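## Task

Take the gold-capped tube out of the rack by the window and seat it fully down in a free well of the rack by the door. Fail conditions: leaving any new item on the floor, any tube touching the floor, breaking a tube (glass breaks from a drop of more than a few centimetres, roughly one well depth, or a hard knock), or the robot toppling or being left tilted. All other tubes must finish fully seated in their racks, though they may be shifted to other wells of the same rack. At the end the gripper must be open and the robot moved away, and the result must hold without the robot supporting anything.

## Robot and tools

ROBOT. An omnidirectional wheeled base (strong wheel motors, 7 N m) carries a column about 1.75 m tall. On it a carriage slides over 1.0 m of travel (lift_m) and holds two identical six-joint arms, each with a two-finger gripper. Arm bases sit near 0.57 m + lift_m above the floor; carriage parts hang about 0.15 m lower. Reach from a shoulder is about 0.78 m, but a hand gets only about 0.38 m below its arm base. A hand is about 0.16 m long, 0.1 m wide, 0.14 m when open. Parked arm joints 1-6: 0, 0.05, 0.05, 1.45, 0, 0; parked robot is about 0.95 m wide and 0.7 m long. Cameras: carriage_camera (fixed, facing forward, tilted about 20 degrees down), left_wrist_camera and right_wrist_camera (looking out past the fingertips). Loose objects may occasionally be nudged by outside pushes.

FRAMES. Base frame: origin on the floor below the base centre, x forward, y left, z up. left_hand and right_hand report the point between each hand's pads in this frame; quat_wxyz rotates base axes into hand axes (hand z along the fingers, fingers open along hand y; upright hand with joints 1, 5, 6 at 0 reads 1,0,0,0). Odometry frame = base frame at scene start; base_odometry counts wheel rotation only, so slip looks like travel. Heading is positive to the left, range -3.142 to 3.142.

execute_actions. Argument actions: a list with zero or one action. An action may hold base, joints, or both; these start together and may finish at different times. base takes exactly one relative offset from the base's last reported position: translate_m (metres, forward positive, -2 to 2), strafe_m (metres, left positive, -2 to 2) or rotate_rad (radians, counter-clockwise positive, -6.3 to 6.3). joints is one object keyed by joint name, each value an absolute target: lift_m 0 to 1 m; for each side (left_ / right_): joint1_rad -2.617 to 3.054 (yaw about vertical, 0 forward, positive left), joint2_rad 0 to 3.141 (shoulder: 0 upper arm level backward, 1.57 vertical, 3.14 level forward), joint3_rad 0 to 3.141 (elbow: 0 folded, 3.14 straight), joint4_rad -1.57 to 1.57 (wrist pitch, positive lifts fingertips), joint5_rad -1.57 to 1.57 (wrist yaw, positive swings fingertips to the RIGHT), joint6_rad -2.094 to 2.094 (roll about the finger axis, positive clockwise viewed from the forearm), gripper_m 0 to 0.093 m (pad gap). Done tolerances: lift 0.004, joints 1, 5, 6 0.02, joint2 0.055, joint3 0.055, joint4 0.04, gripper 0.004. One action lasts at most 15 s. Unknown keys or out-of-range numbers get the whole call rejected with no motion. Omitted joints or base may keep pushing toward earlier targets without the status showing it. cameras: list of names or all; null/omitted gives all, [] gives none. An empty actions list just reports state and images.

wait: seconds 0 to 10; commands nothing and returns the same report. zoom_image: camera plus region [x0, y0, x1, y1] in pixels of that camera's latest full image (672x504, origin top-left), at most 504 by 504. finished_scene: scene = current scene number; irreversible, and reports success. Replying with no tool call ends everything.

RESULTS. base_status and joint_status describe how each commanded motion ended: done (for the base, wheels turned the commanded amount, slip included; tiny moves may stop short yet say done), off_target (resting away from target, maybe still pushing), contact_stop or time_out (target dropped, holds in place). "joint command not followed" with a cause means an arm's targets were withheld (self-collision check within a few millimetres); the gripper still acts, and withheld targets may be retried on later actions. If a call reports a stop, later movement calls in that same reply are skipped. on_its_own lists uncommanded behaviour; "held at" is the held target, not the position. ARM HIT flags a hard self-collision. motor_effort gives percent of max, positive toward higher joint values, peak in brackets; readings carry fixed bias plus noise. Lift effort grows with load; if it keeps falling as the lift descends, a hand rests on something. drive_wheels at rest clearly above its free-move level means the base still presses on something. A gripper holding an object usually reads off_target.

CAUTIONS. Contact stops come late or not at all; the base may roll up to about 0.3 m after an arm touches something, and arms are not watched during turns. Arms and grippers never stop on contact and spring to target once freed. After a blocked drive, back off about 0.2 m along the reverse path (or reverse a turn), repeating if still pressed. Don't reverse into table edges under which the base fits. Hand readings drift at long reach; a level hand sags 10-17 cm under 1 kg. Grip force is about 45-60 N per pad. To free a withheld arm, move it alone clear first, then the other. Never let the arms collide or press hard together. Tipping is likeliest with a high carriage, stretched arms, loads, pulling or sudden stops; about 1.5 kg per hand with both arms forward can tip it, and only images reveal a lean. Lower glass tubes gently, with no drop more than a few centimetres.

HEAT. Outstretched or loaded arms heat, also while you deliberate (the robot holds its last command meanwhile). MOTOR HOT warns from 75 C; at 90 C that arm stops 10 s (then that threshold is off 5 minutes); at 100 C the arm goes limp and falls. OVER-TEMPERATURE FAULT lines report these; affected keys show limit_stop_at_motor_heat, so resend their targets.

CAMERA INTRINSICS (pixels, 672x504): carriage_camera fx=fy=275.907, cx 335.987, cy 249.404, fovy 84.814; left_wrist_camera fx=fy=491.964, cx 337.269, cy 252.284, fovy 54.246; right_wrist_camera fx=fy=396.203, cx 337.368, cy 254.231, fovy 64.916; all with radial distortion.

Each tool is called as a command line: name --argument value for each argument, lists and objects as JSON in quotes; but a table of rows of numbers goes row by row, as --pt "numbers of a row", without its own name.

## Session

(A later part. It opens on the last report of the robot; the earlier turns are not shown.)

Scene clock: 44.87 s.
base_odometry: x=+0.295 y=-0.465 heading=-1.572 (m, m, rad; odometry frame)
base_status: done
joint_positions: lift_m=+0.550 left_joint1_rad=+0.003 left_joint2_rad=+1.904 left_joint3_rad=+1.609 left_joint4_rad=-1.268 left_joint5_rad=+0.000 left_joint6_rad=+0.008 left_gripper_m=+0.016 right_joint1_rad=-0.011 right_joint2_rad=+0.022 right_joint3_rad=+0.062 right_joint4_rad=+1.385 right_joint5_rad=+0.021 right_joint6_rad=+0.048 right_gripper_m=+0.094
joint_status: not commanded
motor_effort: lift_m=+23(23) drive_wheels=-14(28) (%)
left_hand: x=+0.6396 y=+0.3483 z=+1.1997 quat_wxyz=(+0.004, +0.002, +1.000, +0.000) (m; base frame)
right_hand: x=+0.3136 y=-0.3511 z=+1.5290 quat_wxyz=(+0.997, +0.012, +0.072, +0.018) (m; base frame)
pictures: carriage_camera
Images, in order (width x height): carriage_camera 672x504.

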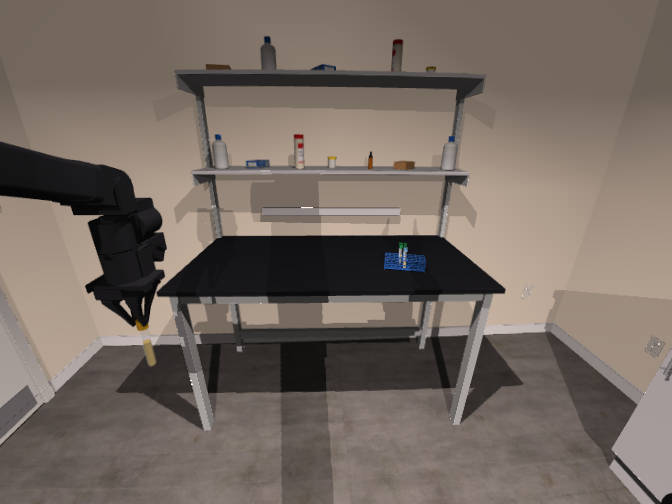

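execute_actions --actions '[{"base":{"strafe_m":-0.6}}]' --cameras '[]'

execute_actions --actions '[{"base":{"translate_m":0.6}}]' --cameras '["carriage_camera","left_wrist_camera"]'

Scene clock: 48.40 s.
base_odometry: x=-0.305 y=-0.465 heading=-1.572 (m, m, rad; odometry frame)
base_status: done
joint_positions: lift_m=+0.550 left_joint1_rad=+0.000 left_joint2_rad=+1.904 left_joint3_rad=+1.609 left_joint4_rad=-1.268 left_joint5_rad=+0.000 left_joint6_rad=+0.008 left_gripper_m=+0.016 right_joint1_rad=-0.011 right_joint2_rad=+0.022 right_joint3_rad=+0.062 right_joint4_rad=+1.388 right_joint5_rad=+0.021 right_joint6_rad=+0.048 right_gripper_m=+0.094
joint_status: not commanded
motor_effort: lift_m=+23(23) drive_wheels=-5(16) (%)
left_hand: x=+0.6395 y=+0.3472 z=+1.1997 quat_wxyz=(+0.003, +0.004, +1.000, +0.000) (m; base frame)
right_hand: x=+0.3128 y=-0.3511 z=+1.5291 quat_wxyz=(+0.997, +0.012, +0.071, +0.018) (m; base frame)
pictures: none
No camera images: the call's "cameras" was empty. Leave "cameras" out to get every camera's image.

Scene clock: 51.77 s.
base_odometry: x=-0.307 y=-1.065 heading=-1.573 (m, m, rad; odometry frame)
base_status: done
joint_positions: lift_m=+0.550 left_joint1_rad=+0.000 left_joint2_rad=+1.904 left_joint3_rad=+1.609 left_joint4_rad=-1.271 left_joint5_rad=+0.000 left_joint6_rad=+0.008 left_gripper_m=+0.016 right_joint1_rad=-0.011 right_joint2_rad=+0.022 right_joint3_rad=+0.062 right_joint4_rad=+1.387 right_joint5_rad=+0.021 right_joint6_rad=+0.048 right_gripper_m=+0.094
joint_status: not commanded
motor_effort: lift_m=+23(23) drive_wheels=-9(18) (%)
left_hand: x=+0.6389 y=+0.3472 z=+1.1997 quat_wxyz=(+0.002, +0.004, +1.000, +0.000) (m; base frame)
right_hand: x=+0.3132 y=-0.3511 z=+1.5291 quat_wxyz=(+0.997, +0.012, +0.071, +0.018) (m; base frame)
pictures: carriage_camera, left_wrist_camera
Images, in order (width x height): carriage_camera 672x504, left_wrist_camera 672x504.

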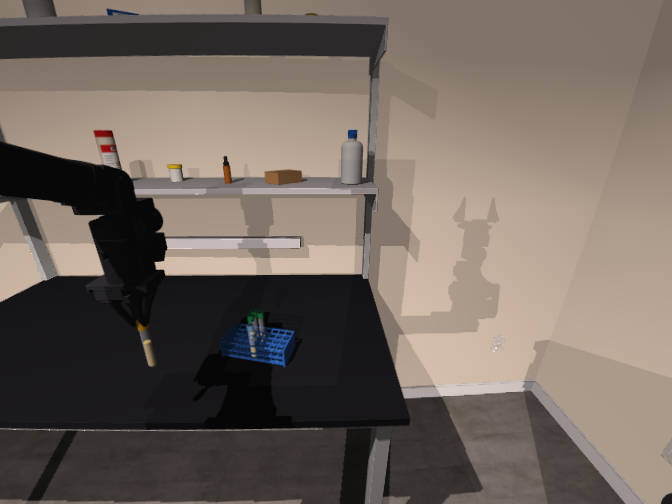

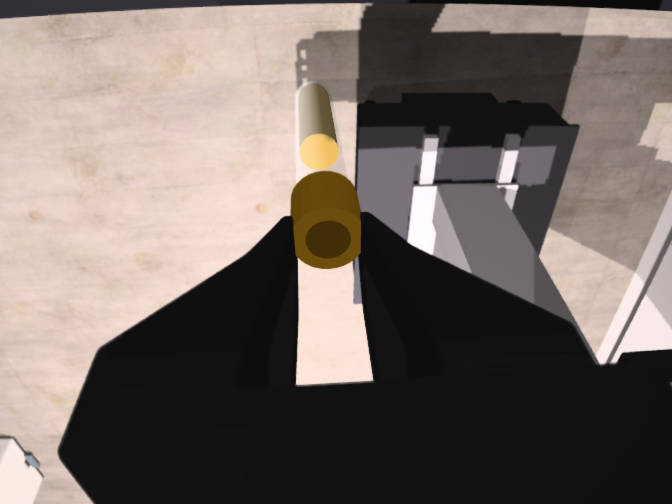

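execute_actions --actions '[{"base":{"strafe_m":-0.06}}]' --cameras '[]'

execute_actions --actions '[{"base":{"translate_m":0.23},"joints":{"lift_m":0.5}}]' --cameras '["carriage_camera","left_wrist_camera"]'

Scene clock: 53.17 s.
base_odometry: x=-0.367 y=-1.065 heading=-1.573 (m, m, rad; odometry frame)
base_status: done
joint_positions: lift_m=+0.550 left_joint1_rad=-0.002 left_joint2_rad=+1.904 left_joint3_rad=+1.609 left_joint4_rad=-1.270 left_joint5_rad=+0.000 left_joint6_rad=+0.008 left_gripper_m=+0.016 right_joint1_rad=-0.011 right_joint2_rad=+0.022 right_joint3_rad=+0.062 right_joint4_rad=+1.387 right_joint5_rad=+0.020 right_joint6_rad=+0.048 right_gripper_m=+0.094
joint_status: not commanded
motor_effort: lift_m=+23(23) drive_wheels=+4(15) (%)
left_hand: x=+0.6390 y=+0.3465 z=+1.1997 quat_wxyz=(+0.003, +0.005, +1.000, +0.000) (m; base frame)
right_hand: x=+0.3130 y=-0.3510 z=+1.5291 quat_wxyz=(+0.997, +0.012, +0.071, +0.018) (m; base frame)
pictures: none
No camera images: the call's "cameras" was empty. Leave "cameras" out to get every camera's image.

Scene clock: 55.37 s.
base_odometry: x=-0.368 y=-1.295 heading=-1.574 (m, m, rad; odometry frame)
base_status: done
joint_positions: lift_m=+0.500 left_joint1_rad=-0.002 left_joint2_rad=+1.901 left_joint3_rad=+1.609 left_joint4_rad=-1.271 left_joint5_rad=+0.000 left_joint6_rad=+0.008 left_gripper_m=+0.016 right_joint1_rad=-0.011 right_joint2_rad=+0.022 right_joint3_rad=+0.062 right_joint4_rad=+1.386 right_joint5_rad=+0.020 right_joint6_rad=+0.048 right_gripper_m=+0.094
joint_status: all done
motor_effort: lift_m=+21(22) drive_wheels=-9(16) (%)
left_hand: x=+0.6388 y=+0.3465 z=+1.1509 quat_wxyz=(+0.003, +0.005, +1.000, +0.000) (m; base frame)
right_hand: x=+0.3133 y=-0.3510 z=+1.4793 quat_wxyz=(+0.997, +0.012, +0.072, +0.018) (m; base frame)
pictures: carriage_camera, left_wrist_camera
Images, in order (width x height): carriage_camera 672x504, left_wrist_camera 672x504.

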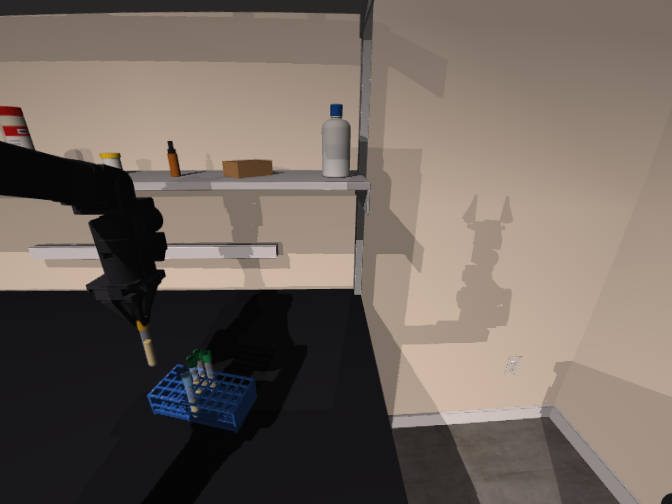

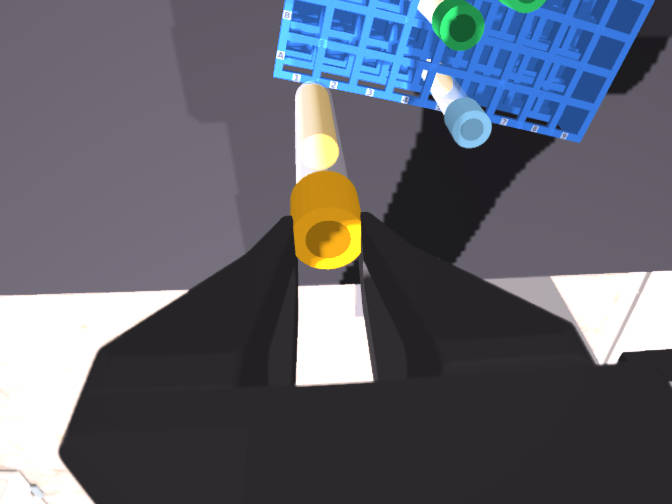

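execute_actions --actions '[{"joints":{"lift_m":0.46}}]' --cameras '["carriage_camera","left_wrist_camera"]'

zoom_image --camera "carriage_camera" --region '[100,300,280,440]'

Scene clock: 56.23 s.
base_odometry: x=-0.368 y=-1.295 heading=-1.574 (m, m, rad; odometry frame)
base_status: not commanded
joint_positions: lift_m=+0.460 left_joint1_rad=-0.002 left_joint2_rad=+1.904 left_joint3_rad=+1.608 left_joint4_rad=-1.272 left_joint5_rad=+0.000 left_joint6_rad=+0.008 left_gripper_m=+0.016 right_joint1_rad=-0.011 right_joint2_rad=+0.022 right_joint3_rad=+0.062 right_joint4_rad=+1.387 right_joint5_rad=+0.020 right_joint6_rad=+0.048 right_gripper_m=+0.094
joint_status: all done
motor_effort: lift_m=+22(22) drive_wheels=-9(9) (%)
left_hand: x=+0.6384 y=+0.3465 z=+1.1095 quat_wxyz=(+0.001, +0.005, +1.000, +0.000) (m; base frame)
right_hand: x=+0.3130 y=-0.3510 z=+1.4393 quat_wxyz=(+0.997, +0.012, +0.071, +0.018) (m; base frame)
pictures: carriage_camera, left_wrist_camera
Images, in order (width x height): carriage_camera 672x504, left_wrist_camera 672x504.

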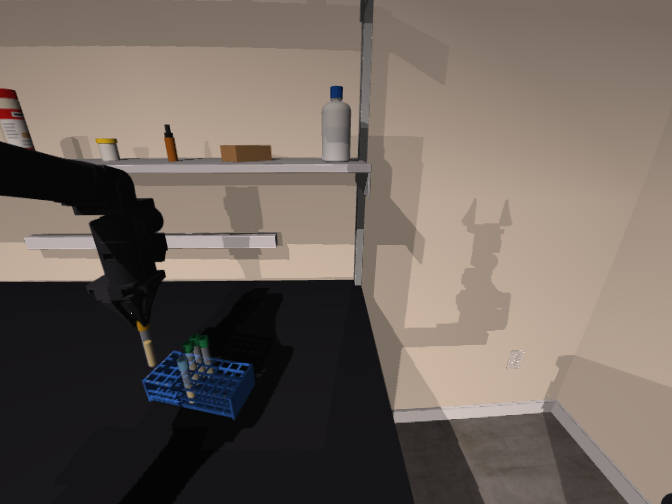

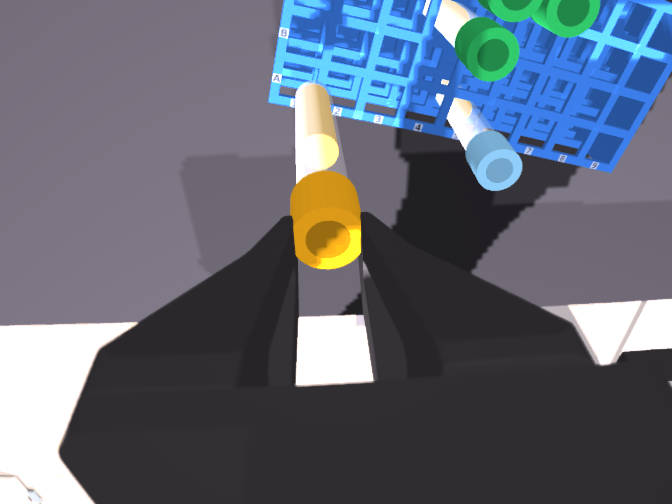

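Region (100, 300, 280, 440) of carriage_camera's 672x504 image, scaled by 2.800, with more detail than that image has.

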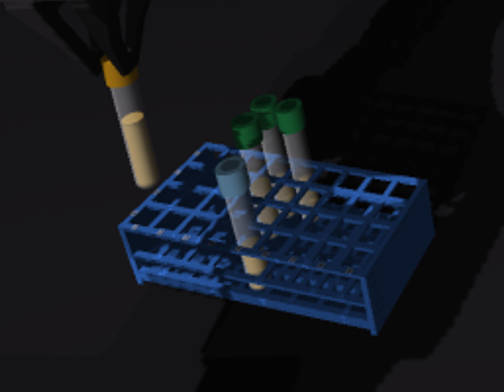

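execute_actions --actions '[{"joints":{"lift_m":0.44}}]' --cameras '["carriage_camera","left_wrist_camera"]'

zoom_image --camera "left_wrist_camera" --region '[220,0,460,180]'

zoom_image --camera "carriage_camera" --region '[110,310,230,400]'

Scene clock: 57.13 s.
base_odometry: x=-0.368 y=-1.295 heading=-1.574 (m, m, rad; odometry frame)
base_status: not commanded
joint_positions: lift_m=+0.440 left_joint1_rad=-0.002 left_joint2_rad=+1.907 left_joint3_rad=+1.608 left_joint4_rad=-1.271 left_joint5_rad=+0.000 left_joint6_rad=+0.008 left_gripper_m=+0.016 right_joint1_rad=-0.011 right_joint2_rad=+0.022 right_joint3_rad=+0.062 right_joint4_rad=+1.387 right_joint5_rad=+0.020 right_joint6_rad=+0.048 right_gripper_m=+0.094
joint_status: all done
motor_effort: lift_m=+21(22) drive_wheels=+7(10) (%)
left_hand: x=+0.6386 y=+0.3465 z=+1.0887 quat_wxyz=(+0.000, +0.005, +1.000, +0.000) (m; base frame)
right_hand: x=+0.3130 y=-0.3510 z=+1.4193 quat_wxyz=(+0.997, +0.012, +0.071, +0.018) (m; base frame)
pictures: carriage_camera, left_wrist_camera
Images, in order (width x height): carriage_camera 672x504, left_wrist_camera 672x504.

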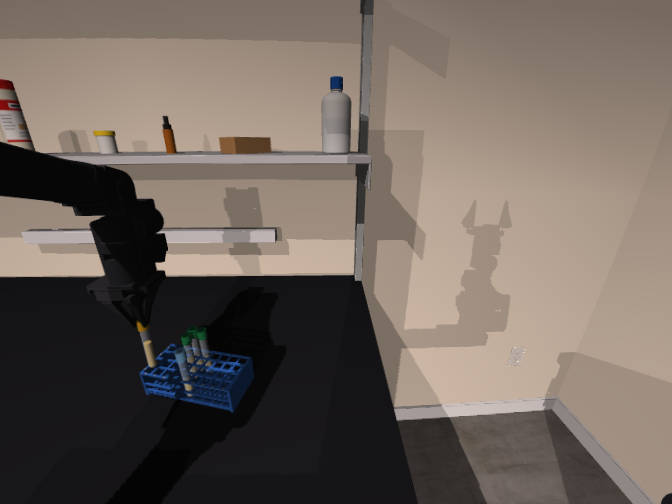

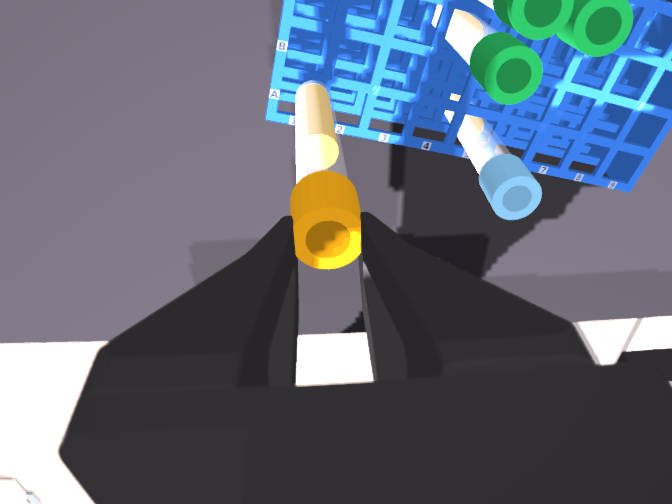

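Region (220, 0, 460, 180) of left_wrist_camera's 672x504 image, scaled by 2.100, with more detail than that image has; it fills the top 378 rows of this view, and the rest is white.

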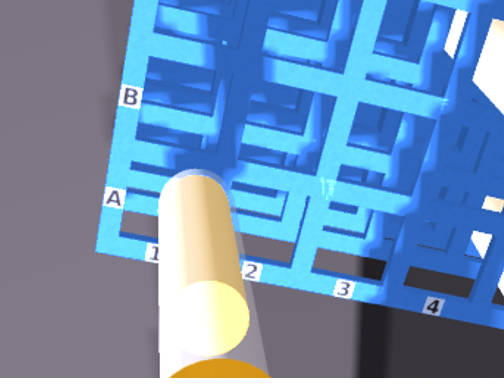

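Region (110, 310, 230, 400) of carriage_camera's 672x504 image, scaled by 4.200, with more detail than that image has; it fills the top 378 rows of this view, and the rest is white.

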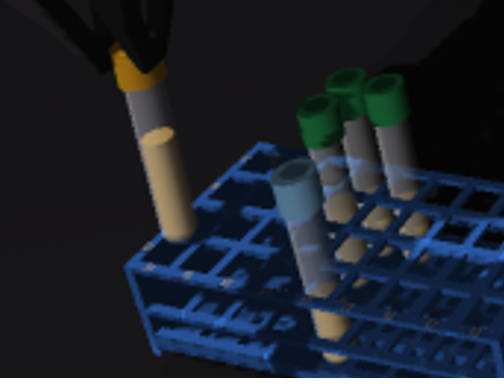

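execute_actions --actions '[{"base":{"strafe_m":0.008}}]' --cameras '[]'

execute_actions --actions '[{"base":{"translate_m":-0.006},"joints":{"lift_m":0.43}}]' --cameras '["carriage_camera","left_wrist_camera"]'

zoom_image --camera "left_wrist_camera" --region '[220,0,460,180]'

zoom_image --camera "carriage_camera" --region '[110,310,230,400]'

Scene clock: 58.17 s.
base_odometry: x=-0.360 y=-1.296 heading=-1.575 (m, m, rad; odometry frame)
base_status: done
joint_positions: lift_m=+0.440 left_joint1_rad=+0.001 left_joint2_rad=+1.907 left_joint3_rad=+1.608 left_joint4_rad=-1.271 left_joint5_rad=+0.000 left_joint6_rad=+0.008 left_gripper_m=+0.016 right_joint1_rad=-0.011 right_joint2_rad=+0.022 right_joint3_rad=+0.062 right_joint4_rad=+1.389 right_joint5_rad=+0.020 right_joint6_rad=+0.048 right_gripper_m=+0.094
joint_status: not commanded
motor_effort: lift_m=+21(21) drive_wheels=+9(10) (%)
left_hand: x=+0.6387 y=+0.3474 z=+1.0887 quat_wxyz=(+0.000, +0.003, +1.000, +0.000) (m; base frame)
right_hand: x=+0.3127 y=-0.3510 z=+1.4193 quat_wxyz=(+0.997, +0.012, +0.071, +0.018) (m; base frame)
pictures: none
No camera images: the call's "cameras" was empty. Leave "cameras" out to get every camera's image.

Scene clock: 59.13 s.
base_odometry: x=-0.360 y=-1.290 heading=-1.576 (m, m, rad; odometry frame)
base_status: done
joint_positions: lift_m=+0.430 left_joint1_rad=+0.001 left_joint2_rad=+1.907 left_joint3_rad=+1.606 left_joint4_rad=-1.270 left_joint5_rad=+0.000 left_joint6_rad=+0.008 left_gripper_m=+0.016 right_joint1_rad=-0.011 right_joint2_rad=+0.022 right_joint3_rad=+0.062 right_joint4_rad=+1.388 right_joint5_rad=+0.020 right_joint6_rad=+0.048 right_gripper_m=+0.094
joint_status: all done
motor_effort: lift_m=+22(22) drive_wheels=+7(18) (%)
left_hand: x=+0.6384 y=+0.3474 z=+1.0783 quat_wxyz=(+0.000, +0.003, +1.000, +0.000) (m; base frame)
right_hand: x=+0.3129 y=-0.3510 z=+1.4093 quat_wxyz=(+0.997, +0.012, +0.071, +0.018) (m; base frame)
pictures: carriage_camera, left_wrist_camera
Images, in order (width x height): carriage_camera 672x504, left_wrist_camera 672x504.

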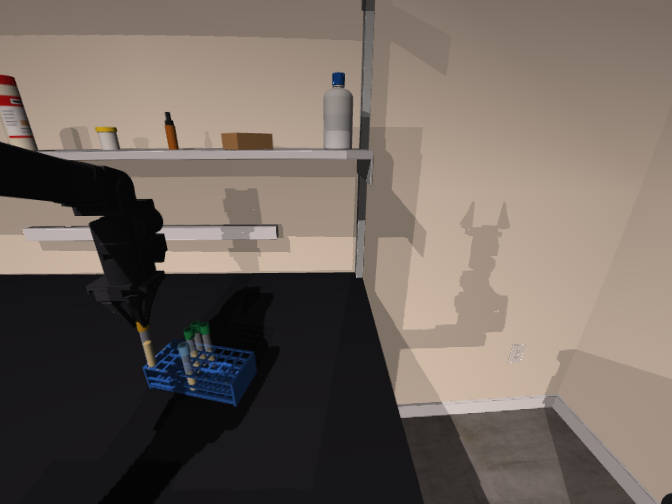

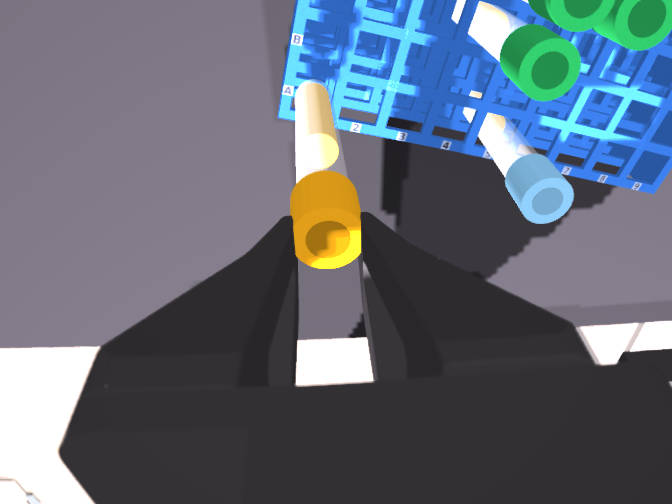

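Region (220, 0, 460, 180) of left_wrist_camera's 672x504 image, scaled by 2.100, with more detail than that image has; it fills the top 378 rows of this view, and the rest is white.

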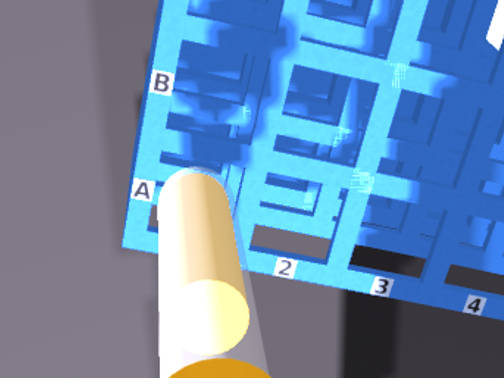

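Region (110, 310, 230, 400) of carriage_camera's 672x504 image, scaled by 4.200, with more detail than that image has; it fills the top 378 rows of this view, and the rest is white.

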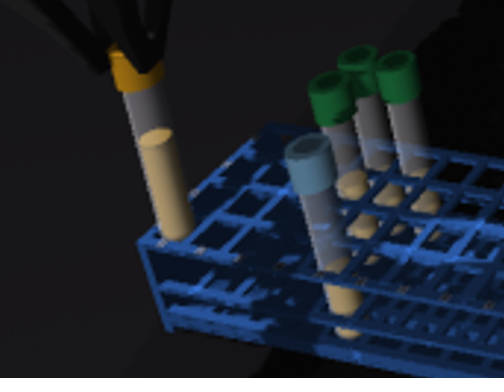

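execute_actions --actions '[{"base":{"translate_m":0.004},"joints":{"lift_m":0.415}}]' --cameras '["carriage_camera","left_wrist_camera"]'

zoom_image --camera "left_wrist_camera" --region '[220,0,460,180]'

zoom_image --camera "carriage_camera" --region '[110,310,230,400]'

Scene clock: 60.37 s.
base_odometry: x=-0.360 y=-1.294 heading=-1.576 (m, m, rad; odometry frame)
base_status: done
joint_positions: lift_m=+0.415 left_joint1_rad=+0.001 left_joint2_rad=+1.908 left_joint3_rad=+1.606 left_joint4_rad=-1.273 left_joint5_rad=+0.000 left_joint6_rad=+0.008 left_gripper_m=+0.016 right_joint1_rad=-0.011 right_joint2_rad=+0.022 right_joint3_rad=+0.062 right_joint4_rad=+1.387 right_joint5_rad=+0.020 right_joint6_rad=+0.048 right_gripper_m=+0.094
joint_status: all done
motor_effort: lift_m=+21(22) drive_wheels=+4(14) (%)
left_hand: x=+0.6377 y=+0.3476 z=+1.0631 quat_wxyz=(-0.002, +0.003, +1.000, +0.000) (m; base frame)
right_hand: x=+0.3130 y=-0.3510 z=+1.3943 quat_wxyz=(+0.997, +0.012, +0.071, +0.018) (m; base frame)
pictures: carriage_camera, left_wrist_camera
Images, in order (width x height): carriage_camera 672x504, left_wrist_camera 672x504.

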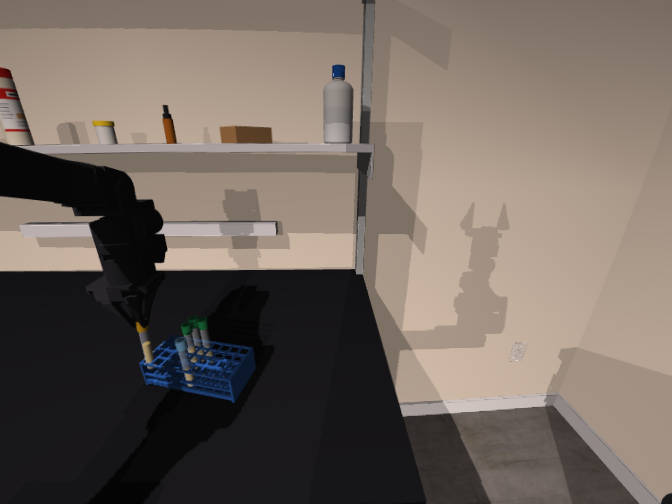

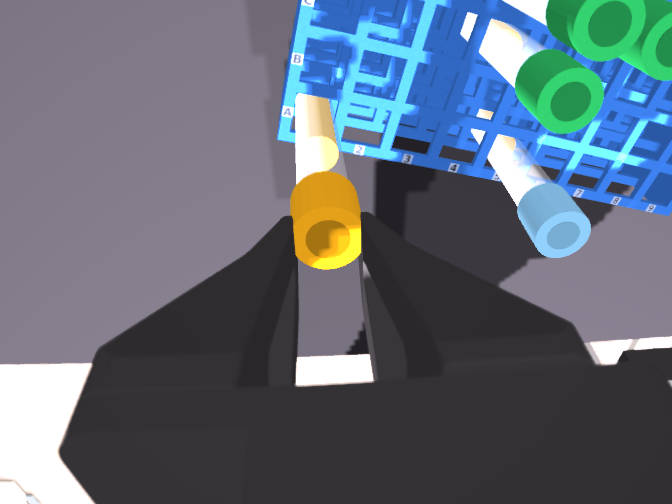

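Region (220, 0, 460, 180) of left_wrist_camera's 672x504 image, scaled by 2.100, with more detail than that image has; it fills the top 378 rows of this view, and the rest is white.

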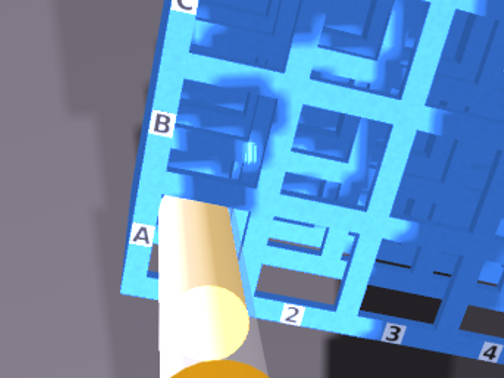

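Region (110, 310, 230, 400) of carriage_camera's 672x504 image, scaled by 4.200, with more detail than that image has; it fills the top 378 rows of this view, and the rest is white.

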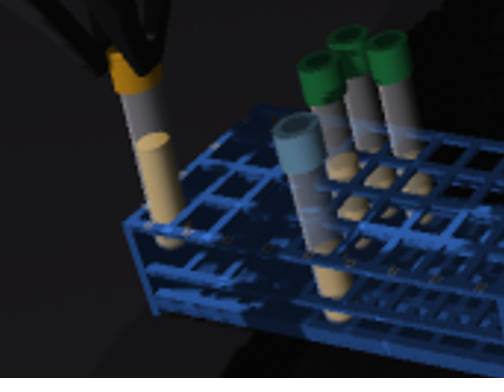

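In A1. Continue, release at seat height.

execute_actions --actions '[{"joints":{"lift_m":0.388}}]' --cameras '["left_wrist_camera"]'

execute_actions --actions '[{"joints":{"left_gripper_m":0.03}}]' --cameras '[]'

execute_actions --actions '[{"joints":{"lift_m":0.5}}]' --cameras '["carriage_camera"]'

zoom_image --camera "carriage_camera" --region '[100,320,280,455]'

Scene clock: 61.20 s.
base_odometry: x=-0.360 y=-1.294 heading=-1.576 (m, m, rad; odometry frame)
base_status: not commanded
joint_positions: lift_m=+0.388 left_joint1_rad=+0.001 left_joint2_rad=+1.906 left_joint3_rad=+1.606 left_joint4_rad=-1.279 left_joint5_rad=-0.002 left_joint6_rad=+0.008 left_gripper_m=+0.016 right_joint1_rad=-0.011 right_joint2_rad=+0.022 right_joint3_rad=+0.062 right_joint4_rad=+1.388 right_joint5_rad=+0.020 right_joint6_rad=+0.048 right_gripper_m=+0.094
joint_status: all done
motor_effort: lift_m=+21(22) drive_wheels=+4(4) (%)
left_hand: x=+0.6362 y=+0.3478 z=+1.0368 quat_wxyz=(-0.004, +0.003, +1.000, +0.001) (m; base frame)
right_hand: x=+0.3129 y=-0.3510 z=+1.3673 quat_wxyz=(+0.997, +0.012, +0.071, +0.018) (m; base frame)
pictures: left_wrist_camera
Images, in order (width x height): left_wrist_camera 672x504.

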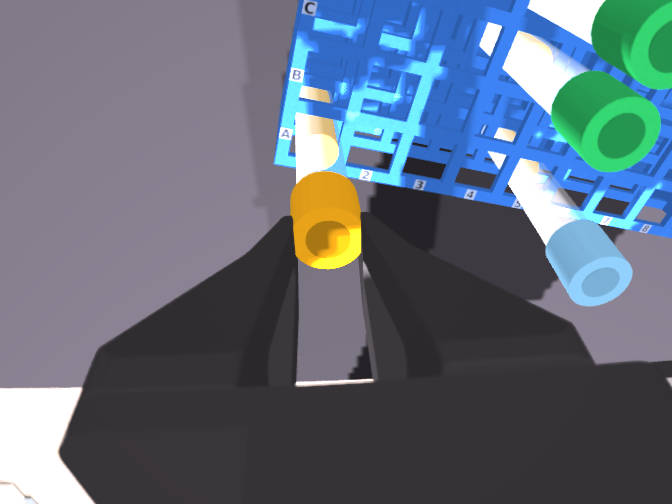

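Scene clock: 61.67 s.
base_odometry: x=-0.360 y=-1.294 heading=-1.576 (m, m, rad; odometry frame)
base_status: not commanded
joint_positions: lift_m=+0.388 left_joint1_rad=+0.001 left_joint2_rad=+1.906 left_joint3_rad=+1.606 left_joint4_rad=-1.279 left_joint5_rad=-0.002 left_joint6_rad=+0.008 left_gripper_m=+0.030 right_joint1_rad=-0.011 right_joint2_rad=+0.022 right_joint3_rad=+0.062 right_joint4_rad=+1.388 right_joint5_rad=+0.020 right_joint6_rad=+0.048 right_gripper_m=+0.094
joint_status: all done
motor_effort: lift_m=+21(21) drive_wheels=+4(4) (%)
left_hand: x=+0.6362 y=+0.3478 z=+1.0368 quat_wxyz=(-0.004, +0.003, +1.000, +0.001) (m; base frame)
right_hand: x=+0.3129 y=-0.3510 z=+1.3673 quat_wxyz=(+0.997, +0.012, +0.071, +0.018) (m; base frame)
pictures: none
No camera images: the call's "cameras" was empty. Leave "cameras" out to get every camera's image.

Scene clock: 62.63 s.
base_odometry: x=-0.360 y=-1.294 heading=-1.576 (m, m, rad; odometry frame)
base_status: not commanded
joint_positions: lift_m=+0.500 left_joint1_rad=+0.001 left_joint2_rad=+1.906 left_joint3_rad=+1.606 left_joint4_rad=-1.274 left_joint5_rad=-0.002 left_joint6_rad=+0.008 left_gripper_m=+0.030 right_joint1_rad=-0.011 right_joint2_rad=+0.022 right_joint3_rad=+0.062 right_joint4_rad=+1.388 right_joint5_rad=+0.020 right_joint6_rad=+0.048 right_gripper_m=+0.094
joint_status: all done
motor_effort: lift_m=+22(28) drive_wheels=+4(4) (%)
left_hand: x=+0.6374 y=+0.3478 z=+1.1487 quat_wxyz=(-0.002, +0.003, +1.000, +0.001) (m; base frame)
right_hand: x=+0.3129 y=-0.3510 z=+1.4792 quat_wxyz=(+0.997, +0.012, +0.071, +0.018) (m; base frame)
pictures: carriage_camera
Images, in order (width x height): carriage_camera 672x504.

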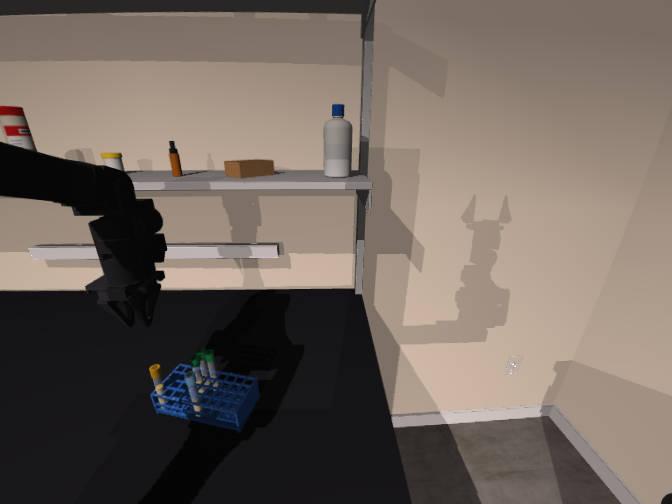

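Region (100, 320, 280, 455) of carriage_camera's 672x504 image, scaled by 2.800, with more detail than that image has; it fills the top 378 rows of this view, and the rest is white.

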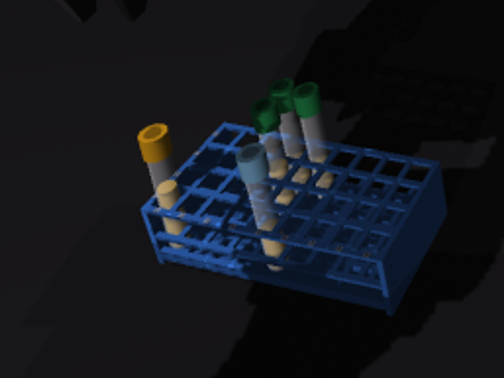

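Seated.

finished_scene --scene 1

The scene is finished: the task was done.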